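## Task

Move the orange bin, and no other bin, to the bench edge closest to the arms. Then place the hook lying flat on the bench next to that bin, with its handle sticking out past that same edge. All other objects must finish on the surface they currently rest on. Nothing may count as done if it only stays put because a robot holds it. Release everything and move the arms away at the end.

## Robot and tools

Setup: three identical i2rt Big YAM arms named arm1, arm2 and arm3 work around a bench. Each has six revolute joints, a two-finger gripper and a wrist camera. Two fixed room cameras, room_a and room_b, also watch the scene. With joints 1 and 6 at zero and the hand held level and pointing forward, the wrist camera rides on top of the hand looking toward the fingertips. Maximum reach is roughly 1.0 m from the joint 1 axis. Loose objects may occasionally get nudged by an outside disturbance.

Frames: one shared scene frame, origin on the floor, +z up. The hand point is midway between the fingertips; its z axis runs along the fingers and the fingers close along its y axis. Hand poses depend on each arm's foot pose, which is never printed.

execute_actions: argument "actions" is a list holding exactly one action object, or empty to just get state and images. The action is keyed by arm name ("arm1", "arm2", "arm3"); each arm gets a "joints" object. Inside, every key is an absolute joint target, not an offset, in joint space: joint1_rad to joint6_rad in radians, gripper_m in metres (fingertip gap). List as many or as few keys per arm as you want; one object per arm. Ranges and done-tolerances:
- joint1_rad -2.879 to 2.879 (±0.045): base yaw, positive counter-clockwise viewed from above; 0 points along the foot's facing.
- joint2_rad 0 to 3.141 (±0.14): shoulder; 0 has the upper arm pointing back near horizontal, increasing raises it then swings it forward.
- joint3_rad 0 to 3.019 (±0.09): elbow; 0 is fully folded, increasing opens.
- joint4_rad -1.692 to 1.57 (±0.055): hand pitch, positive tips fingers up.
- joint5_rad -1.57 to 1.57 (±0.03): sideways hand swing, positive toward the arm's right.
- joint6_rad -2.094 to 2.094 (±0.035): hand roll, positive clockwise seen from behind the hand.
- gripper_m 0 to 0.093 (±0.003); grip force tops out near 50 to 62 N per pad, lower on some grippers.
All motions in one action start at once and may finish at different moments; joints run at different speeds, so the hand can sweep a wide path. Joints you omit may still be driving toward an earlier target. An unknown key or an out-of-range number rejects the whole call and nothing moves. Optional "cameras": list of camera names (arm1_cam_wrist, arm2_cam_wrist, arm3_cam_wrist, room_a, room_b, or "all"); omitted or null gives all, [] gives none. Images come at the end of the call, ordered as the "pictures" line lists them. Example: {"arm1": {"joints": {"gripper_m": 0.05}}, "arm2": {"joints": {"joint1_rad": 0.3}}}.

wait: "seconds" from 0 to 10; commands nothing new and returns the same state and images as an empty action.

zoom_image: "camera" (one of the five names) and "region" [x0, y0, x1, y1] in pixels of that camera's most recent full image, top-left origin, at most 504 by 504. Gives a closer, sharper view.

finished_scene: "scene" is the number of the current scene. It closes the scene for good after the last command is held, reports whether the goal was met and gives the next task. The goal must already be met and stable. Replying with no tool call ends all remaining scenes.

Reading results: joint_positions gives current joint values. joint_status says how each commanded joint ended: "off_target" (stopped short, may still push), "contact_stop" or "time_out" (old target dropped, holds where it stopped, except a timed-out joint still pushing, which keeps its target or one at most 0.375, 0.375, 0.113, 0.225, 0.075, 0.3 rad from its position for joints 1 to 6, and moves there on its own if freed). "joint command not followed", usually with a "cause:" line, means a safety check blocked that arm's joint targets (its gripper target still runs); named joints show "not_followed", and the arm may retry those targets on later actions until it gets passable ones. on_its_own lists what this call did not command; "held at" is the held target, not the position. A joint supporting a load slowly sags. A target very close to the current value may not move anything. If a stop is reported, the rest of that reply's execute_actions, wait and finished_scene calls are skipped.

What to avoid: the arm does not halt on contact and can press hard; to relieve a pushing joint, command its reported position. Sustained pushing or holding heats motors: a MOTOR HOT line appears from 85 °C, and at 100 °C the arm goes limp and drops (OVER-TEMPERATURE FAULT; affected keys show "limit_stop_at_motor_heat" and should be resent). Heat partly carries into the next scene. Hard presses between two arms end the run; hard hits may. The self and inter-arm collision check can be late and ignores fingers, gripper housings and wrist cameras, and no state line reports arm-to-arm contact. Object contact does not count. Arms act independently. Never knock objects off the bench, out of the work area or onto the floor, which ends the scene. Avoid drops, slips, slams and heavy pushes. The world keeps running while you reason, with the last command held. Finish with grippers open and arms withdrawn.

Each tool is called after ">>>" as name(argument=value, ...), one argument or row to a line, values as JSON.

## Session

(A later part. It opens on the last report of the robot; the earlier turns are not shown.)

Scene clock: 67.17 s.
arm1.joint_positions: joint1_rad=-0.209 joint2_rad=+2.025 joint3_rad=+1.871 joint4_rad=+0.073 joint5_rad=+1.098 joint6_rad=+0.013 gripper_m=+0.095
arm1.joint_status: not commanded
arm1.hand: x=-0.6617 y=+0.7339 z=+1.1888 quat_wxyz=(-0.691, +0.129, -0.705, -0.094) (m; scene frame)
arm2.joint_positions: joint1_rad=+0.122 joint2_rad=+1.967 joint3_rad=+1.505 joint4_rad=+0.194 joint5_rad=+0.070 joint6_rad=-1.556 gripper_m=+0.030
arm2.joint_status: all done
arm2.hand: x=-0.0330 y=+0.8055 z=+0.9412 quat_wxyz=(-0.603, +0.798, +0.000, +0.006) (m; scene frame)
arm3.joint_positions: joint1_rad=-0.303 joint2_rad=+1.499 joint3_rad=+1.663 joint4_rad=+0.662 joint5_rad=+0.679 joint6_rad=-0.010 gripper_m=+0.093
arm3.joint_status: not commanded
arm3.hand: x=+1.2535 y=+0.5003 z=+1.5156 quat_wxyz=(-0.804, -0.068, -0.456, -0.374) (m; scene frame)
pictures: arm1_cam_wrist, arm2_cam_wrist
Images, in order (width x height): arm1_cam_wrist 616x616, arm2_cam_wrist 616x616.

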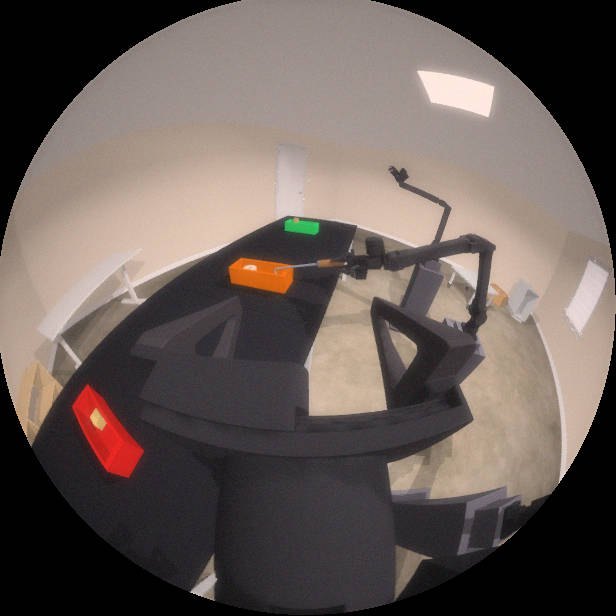

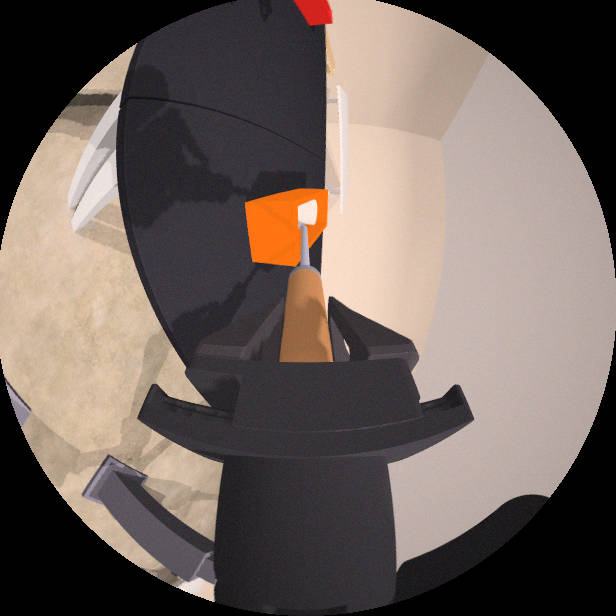

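>>> execute_actions(
  actions=[
    {"arm2":{"joints":{"joint2_rad":1.72,"joint3_rad":1.26}}},
  ],
  cameras=[],
)

>>> execute_actions(
  actions=[
    {"arm2":{"joints":{"joint2_rad":1.5,"joint3_rad":1.01}}},
  ],
  cameras=["arm2_cam_wrist","arm1_cam_wrist"],
)

Scene clock: 71.63 s.
arm1.joint_positions: joint1_rad=-0.209 joint2_rad=+2.025 joint3_rad=+1.871 joint4_rad=+0.073 joint5_rad=+1.098 joint6_rad=+0.013 gripper_m=+0.095
arm1.joint_status: not commanded
arm1.hand: x=-0.6617 y=+0.7339 z=+1.1888 quat_wxyz=(-0.691, +0.129, -0.705, -0.094) (m; scene frame)
arm2.joint_positions: joint1_rad=+0.122 joint2_rad=+1.762 joint3_rad=+1.253 joint4_rad=+0.193 joint5_rad=+0.070 joint6_rad=-1.556 gripper_m=+0.030
arm2.joint_status: all done
arm2.hand: x=-0.0278 y=+0.7239 z=+0.9504 quat_wxyz=(-0.584, +0.812, +0.001, +0.007) (m; scene frame)
arm3.joint_positions: joint1_rad=-0.303 joint2_rad=+1.499 joint3_rad=+1.663 joint4_rad=+0.662 joint5_rad=+0.679 joint6_rad=-0.010 gripper_m=+0.093
arm3.joint_status: not commanded
arm3.hand: x=+1.2535 y=+0.5003 z=+1.5156 quat_wxyz=(-0.804, -0.068, -0.456, -0.374) (m; scene frame)
pictures: none
No camera images: the call's "cameras" was empty. Leave "cameras" out to get every camera's image.

Scene clock: 72.53 s.
arm1.joint_positions: joint1_rad=-0.209 joint2_rad=+2.025 joint3_rad=+1.871 joint4_rad=+0.073 joint5_rad=+1.098 joint6_rad=+0.013 gripper_m=+0.095
arm1.joint_status: not commanded
arm1.hand: x=-0.6617 y=+0.7339 z=+1.1888 quat_wxyz=(-0.691, +0.129, -0.705, -0.094) (m; scene frame)
arm2.joint_positions: joint1_rad=+0.122 joint2_rad=+1.537 joint3_rad=+0.998 joint4_rad=+0.192 joint5_rad=+0.069 joint6_rad=-1.556 gripper_m=+0.030
arm2.joint_status: all done
arm2.hand: x=-0.0220 y=+0.6323 z=+0.9562 quat_wxyz=(-0.571, +0.821, +0.002, +0.008) (m; scene frame)
arm3.joint_positions: joint1_rad=-0.303 joint2_rad=+1.499 joint3_rad=+1.663 joint4_rad=+0.662 joint5_rad=+0.679 joint6_rad=-0.010 gripper_m=+0.093
arm3.joint_status: not commanded
arm3.hand: x=+1.2535 y=+0.5003 z=+1.5156 quat_wxyz=(-0.804, -0.068, -0.456, -0.374) (m; scene frame)
pictures: arm1_cam_wrist, arm2_cam_wrist
Images, in order (width x height): arm1_cam_wrist 616x616, arm2_cam_wrist 616x616.

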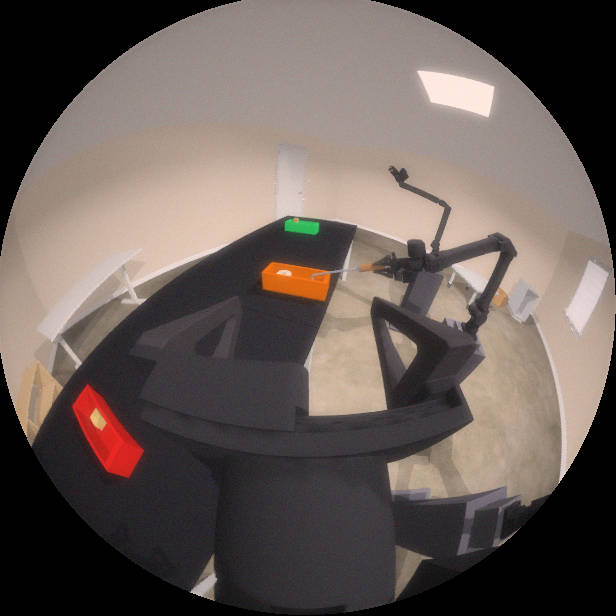

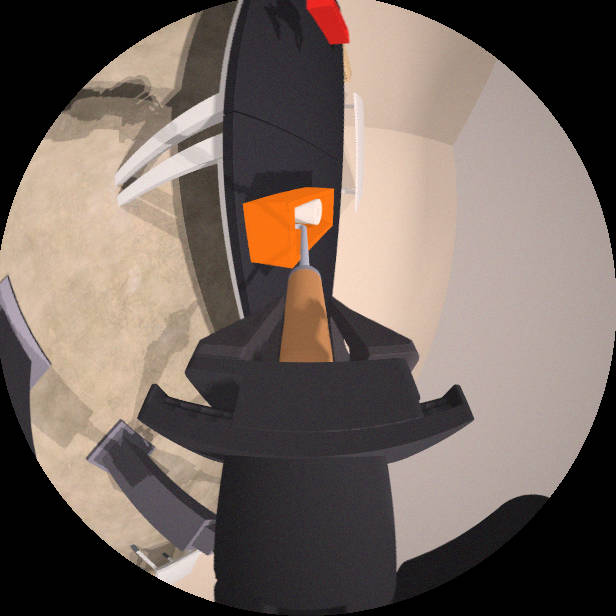

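>>> execute_actions(
  actions=[
    {"arm2":{"joints":{"joint2_rad":1.455,"joint3_rad":0.965}}},
  ],
  cameras=[],
)

>>> execute_actions(
  actions=[
    {"arm2":{"joints":{"joint4_rad":0.9,"joint3_rad":1.36}}},
  ],
  cameras=["arm1_cam_wrist"],
)

>>> execute_actions(
  actions=[
    {"arm2":{"joints":{"joint1_rad":-0.23,"joint5_rad":-0.29,"joint2_rad":2.1}}},
  ],
  cameras=["arm1_cam_wrist"],
)

Scene clock: 76.70 s.
arm1.joint_positions: joint1_rad=-0.209 joint2_rad=+2.025 joint3_rad=+1.871 joint4_rad=+0.073 joint5_rad=+1.098 joint6_rad=+0.013 gripper_m=+0.095
arm1.joint_status: not commanded
arm1.hand: x=-0.6617 y=+0.7339 z=+1.1888 quat_wxyz=(-0.691, +0.129, -0.705, -0.094) (m; scene frame)
arm2.joint_positions: joint1_rad=+0.122 joint2_rad=+1.498 joint3_rad=+0.956 joint4_rad=+0.192 joint5_rad=+0.069 joint6_rad=-1.556 gripper_m=+0.030
arm2.joint_status: all done
arm2.hand: x=-0.0209 y=+0.6167 z=+0.9562 quat_wxyz=(-0.569, +0.822, +0.002, +0.008) (m; scene frame)
arm3.joint_positions: joint1_rad=-0.303 joint2_rad=+1.499 joint3_rad=+1.663 joint4_rad=+0.662 joint5_rad=+0.679 joint6_rad=-0.010 gripper_m=+0.093
arm3.joint_status: not commanded
arm3.hand: x=+1.2535 y=+0.5003 z=+1.5156 quat_wxyz=(-0.804, -0.068, -0.456, -0.374) (m; scene frame)
pictures: none
No camera images: the call's "cameras" was empty. Leave "cameras" out to get every camera's image.

Scene clock: 78.23 s.
arm1.joint_positions: joint1_rad=-0.209 joint2_rad=+2.025 joint3_rad=+1.871 joint4_rad=+0.073 joint5_rad=+1.098 joint6_rad=+0.013 gripper_m=+0.095
arm1.joint_status: not commanded
arm1.hand: x=-0.6617 y=+0.7339 z=+1.1888 quat_wxyz=(-0.691, +0.129, -0.705, -0.094) (m; scene frame)
arm2.joint_positions: joint1_rad=+0.122 joint2_rad=+1.471 joint3_rad=+1.298 joint4_rad=+0.860 joint5_rad=+0.070 joint6_rad=-1.556 gripper_m=+0.030
arm2.joint_status: all done
arm2.hand: x=-0.0227 y=+0.6183 z=+1.3287 quat_wxyz=(-0.901, +0.432, -0.019, -0.020) (m; scene frame)
arm3.joint_positions: joint1_rad=-0.303 joint2_rad=+1.499 joint3_rad=+1.663 joint4_rad=+0.662 joint5_rad=+0.679 joint6_rad=-0.010 gripper_m=+0.093
arm3.joint_status: not commanded
arm3.hand: x=+1.2535 y=+0.5003 z=+1.5156 quat_wxyz=(-0.804, -0.068, -0.456, -0.374) (m; scene frame)
pictures: arm1_cam_wrist
Images, in order (width x height): arm1_cam_wrist 616x616.

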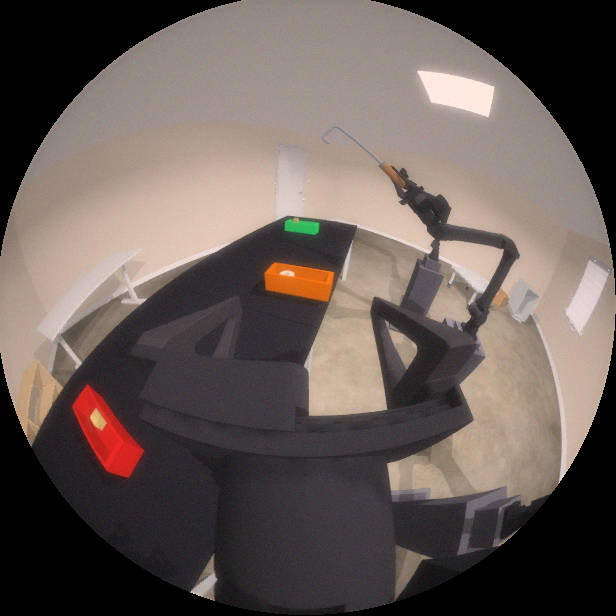

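Scene clock: 79.90 s.
arm1.joint_positions: joint1_rad=-0.209 joint2_rad=+2.025 joint3_rad=+1.871 joint4_rad=+0.073 joint5_rad=+1.098 joint6_rad=+0.013 gripper_m=+0.095
arm1.joint_status: not commanded
arm1.hand: x=-0.6617 y=+0.7339 z=+1.1888 quat_wxyz=(-0.691, +0.129, -0.705, -0.094) (m; scene frame)
arm2.joint_positions: joint1_rad=-0.230 joint2_rad=+2.154 joint3_rad=+1.306 joint4_rad=+0.890 joint5_rad=-0.290 joint6_rad=-1.563 gripper_m=+0.030
arm2.joint_status: all done
arm2.hand: x=+0.1816 y=+0.7564 z=+0.8572 quat_wxyz=(-0.718, +0.696, +0.004, +0.003) (m; scene frame)
arm3.joint_positions: joint1_rad=-0.303 joint2_rad=+1.499 joint3_rad=+1.663 joint4_rad=+0.662 joint5_rad=+0.679 joint6_rad=-0.010 gripper_m=+0.093
arm3.joint_status: not commanded
arm3.hand: x=+1.2535 y=+0.5003 z=+1.5156 quat_wxyz=(-0.804, -0.068, -0.456, -0.374) (m; scene frame)
pictures: arm1_cam_wrist
Images, in order (width x height): arm1_cam_wrist 616x616.

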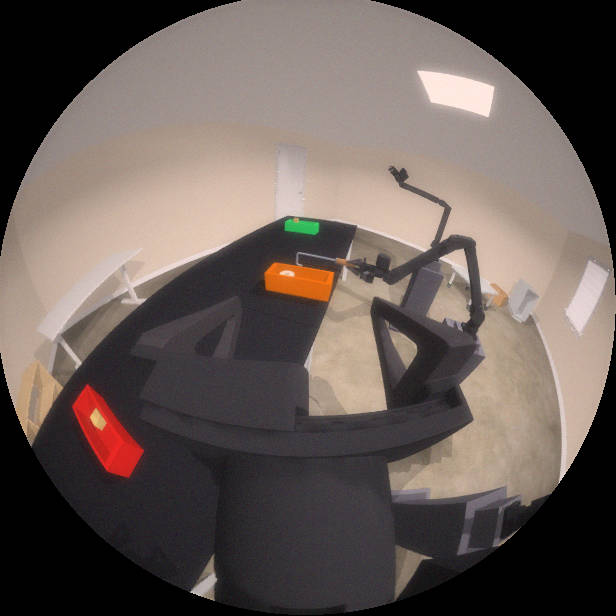

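>>> execute_actions(
  actions=[
    {"arm2":{"joints":{"joint6_rad":0}}},
  ],
  cameras=[],
)

>>> execute_actions(
  actions=[
    {"arm2":{"joints":{"joint2_rad":2.22}}},
  ],
  cameras=["arm2_cam_wrist"],
)

Scene clock: 83.63 s.
arm1.joint_positions: joint1_rad=-0.209 joint2_rad=+2.025 joint3_rad=+1.871 joint4_rad=+0.073 joint5_rad=+1.098 joint6_rad=+0.013 gripper_m=+0.095
arm1.joint_status: not commanded
arm1.hand: x=-0.6617 y=+0.7339 z=+1.1888 quat_wxyz=(-0.691, +0.129, -0.705, -0.094) (m; scene frame)
arm2.joint_positions: joint1_rad=-0.230 joint2_rad=+2.154 joint3_rad=+1.306 joint4_rad=+0.890 joint5_rad=-0.289 joint6_rad=-0.017 gripper_m=+0.030
arm2.joint_status: all done
arm2.hand: x=+0.1819 y=+0.7564 z=+0.8572 quat_wxyz=(-0.516, +0.501, -0.483, -0.499) (m; scene frame)
arm3.joint_positions: joint1_rad=-0.303 joint2_rad=+1.499 joint3_rad=+1.663 joint4_rad=+0.662 joint5_rad=+0.679 joint6_rad=-0.010 gripper_m=+0.093
arm3.joint_status: not commanded
arm3.hand: x=+1.2535 y=+0.5003 z=+1.5156 quat_wxyz=(-0.804, -0.068, -0.456, -0.374) (m; scene frame)
pictures: none
No camera images: the call's "cameras" was empty. Leave "cameras" out to get every camera's image.

Scene clock: 84.57 s.
arm1.joint_positions: joint1_rad=-0.209 joint2_rad=+2.025 joint3_rad=+1.871 joint4_rad=+0.073 joint5_rad=+1.098 joint6_rad=+0.013 gripper_m=+0.095
arm1.joint_status: not commanded
arm1.hand: x=-0.6617 y=+0.7339 z=+1.1888 quat_wxyz=(-0.691, +0.129, -0.705, -0.094) (m; scene frame)
arm2.joint_positions: joint1_rad=-0.230 joint2_rad=+2.215 joint3_rad=+1.309 joint4_rad=+0.890 joint5_rad=-0.288 joint6_rad=-0.014 gripper_m=+0.030
arm2.joint_status: all done
arm2.hand: x=+0.1821 y=+0.7556 z=+0.8125 quat_wxyz=(-0.497, +0.510, -0.502, -0.490) (m; scene frame)
arm3.joint_positions: joint1_rad=-0.303 joint2_rad=+1.499 joint3_rad=+1.663 joint4_rad=+0.662 joint5_rad=+0.679 joint6_rad=-0.010 gripper_m=+0.093
arm3.joint_status: not commanded
arm3.hand: x=+1.2535 y=+0.5003 z=+1.5156 quat_wxyz=(-0.804, -0.068, -0.456, -0.374) (m; scene frame)
pictures: arm2_cam_wrist
Images, in order (width x height): arm2_cam_wrist 616x616.

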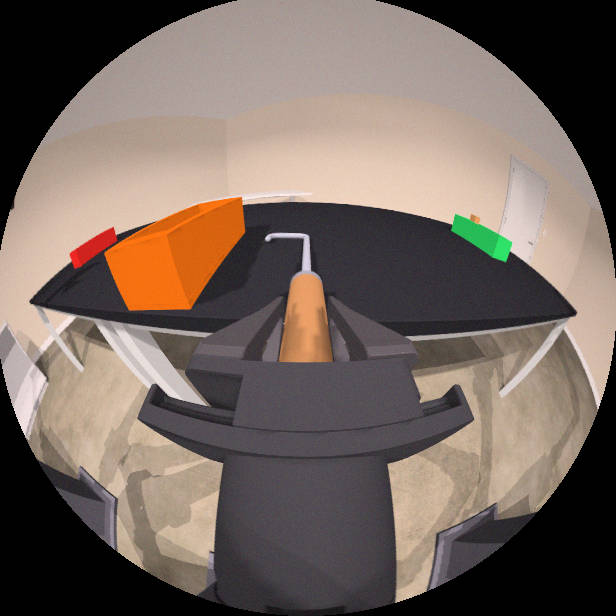

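>>> execute_actions(
  actions=[
    {"arm2":{"joints":{"joint4_rad":0.8}}},
  ],
  cameras=[],
)

>>> execute_actions(
  actions=[
    {"arm2":{"joints":{"gripper_m":0.093}}},
  ],
  cameras=[],
)

>>> execute_actions(
  actions=[
    {"arm2":{"joints":{"joint2_rad":1.3}},"arm1":{"joints":{"joint2_rad":1.3}}},
  ],
  cameras=["room_a"],
)

Scene clock: 88.20 s.
arm1.joint_positions: joint1_rad=-0.209 joint2_rad=+2.025 joint3_rad=+1.871 joint4_rad=+0.073 joint5_rad=+1.098 joint6_rad=+0.013 gripper_m=+0.095
arm1.joint_status: not commanded
arm1.hand: x=-0.6617 y=+0.7339 z=+1.1888 quat_wxyz=(-0.691, +0.129, -0.705, -0.094) (m; scene frame)
arm2.joint_positions: joint1_rad=-0.230 joint2_rad=+2.215 joint3_rad=+1.320 joint4_rad=+0.835 joint5_rad=-0.289 joint6_rad=-0.014 gripper_m=+0.030
arm2.joint_status: all done
arm2.hand: x=+0.1829 y=+0.7583 z=+0.8045 quat_wxyz=(-0.483, +0.517, -0.516, -0.483) (m; scene frame)
arm3.joint_positions: joint1_rad=-0.303 joint2_rad=+1.499 joint3_rad=+1.663 joint4_rad=+0.662 joint5_rad=+0.679 joint6_rad=-0.010 gripper_m=+0.093
arm3.joint_status: not commanded
arm3.hand: x=+1.2535 y=+0.5003 z=+1.5156 quat_wxyz=(-0.804, -0.068, -0.456, -0.374) (m; scene frame)
pictures: none
No camera images: the call's "cameras" was empty. Leave "cameras" out to get every camera's image.

Scene clock: 88.93 s.
arm1.joint_positions: joint1_rad=-0.209 joint2_rad=+2.025 joint3_rad=+1.871 joint4_rad=+0.073 joint5_rad=+1.098 joint6_rad=+0.013 gripper_m=+0.095
arm1.joint_status: not commanded
arm1.hand: x=-0.6617 y=+0.7339 z=+1.1888 quat_wxyz=(-0.691, +0.129, -0.705, -0.094) (m; scene frame)
arm2.joint_positions: joint1_rad=-0.230 joint2_rad=+2.215 joint3_rad=+1.320 joint4_rad=+0.816 joint5_rad=-0.289 joint6_rad=-0.013 gripper_m=+0.093
arm2.joint_status: all done
arm2.hand: x=+0.1828 y=+0.7579 z=+0.7998 quat_wxyz=(-0.477, +0.520, -0.522, -0.479) (m; scene frame)
arm3.joint_positions: joint1_rad=-0.303 joint2_rad=+1.499 joint3_rad=+1.663 joint4_rad=+0.662 joint5_rad=+0.679 joint6_rad=-0.010 gripper_m=+0.093
arm3.joint_status: not commanded
arm3.hand: x=+1.2535 y=+0.5003 z=+1.5156 quat_wxyz=(-0.804, -0.068, -0.456, -0.374) (m; scene frame)
pictures: none
No camera images: the call's "cameras" was empty. Leave "cameras" out to get every camera's image.

Scene clock: 90.93 s.
arm1.joint_positions: joint1_rad=-0.209 joint2_rad=+1.319 joint3_rad=+1.890 joint4_rad=+0.100 joint5_rad=+1.100 joint6_rad=+0.013 gripper_m=+0.095
arm1.joint_status: all done
arm1.hand: x=-0.7163 y=+0.3871 z=+1.6284 quat_wxyz=(-0.729, -0.125, -0.583, -0.336) (m; scene frame)
arm2.joint_positions: joint1_rad=-0.230 joint2_rad=+1.296 joint3_rad=+1.342 joint4_rad=+0.805 joint5_rad=-0.289 joint6_rad=-0.013 gripper_m=+0.093
arm2.joint_status: all done
arm2.hand: x=+0.1063 y=+0.5179 z=+1.4366 quat_wxyz=(-0.714, +0.323, -0.198, -0.588) (m; scene frame)
arm3.joint_positions: joint1_rad=-0.303 joint2_rad=+1.499 joint3_rad=+1.663 joint4_rad=+0.662 joint5_rad=+0.679 joint6_rad=-0.010 gripper_m=+0.093
arm3.joint_status: not commanded
arm3.hand: x=+1.2535 y=+0.5003 z=+1.5156 quat_wxyz=(-0.804, -0.068, -0.456, -0.374) (m; scene frame)
pictures: room_a
Images, in order (width x height): room_a 896x504.

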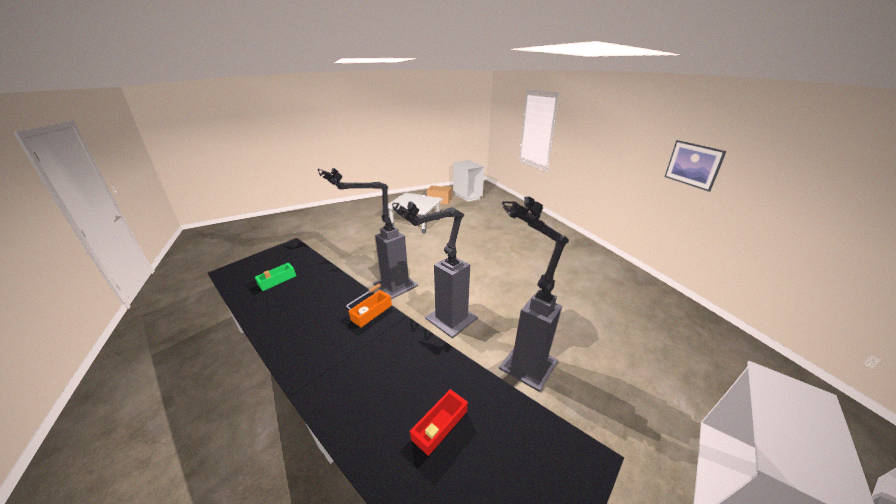

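>>> finished_scene(
  scene=2,
)

The scene is finished: the task was done.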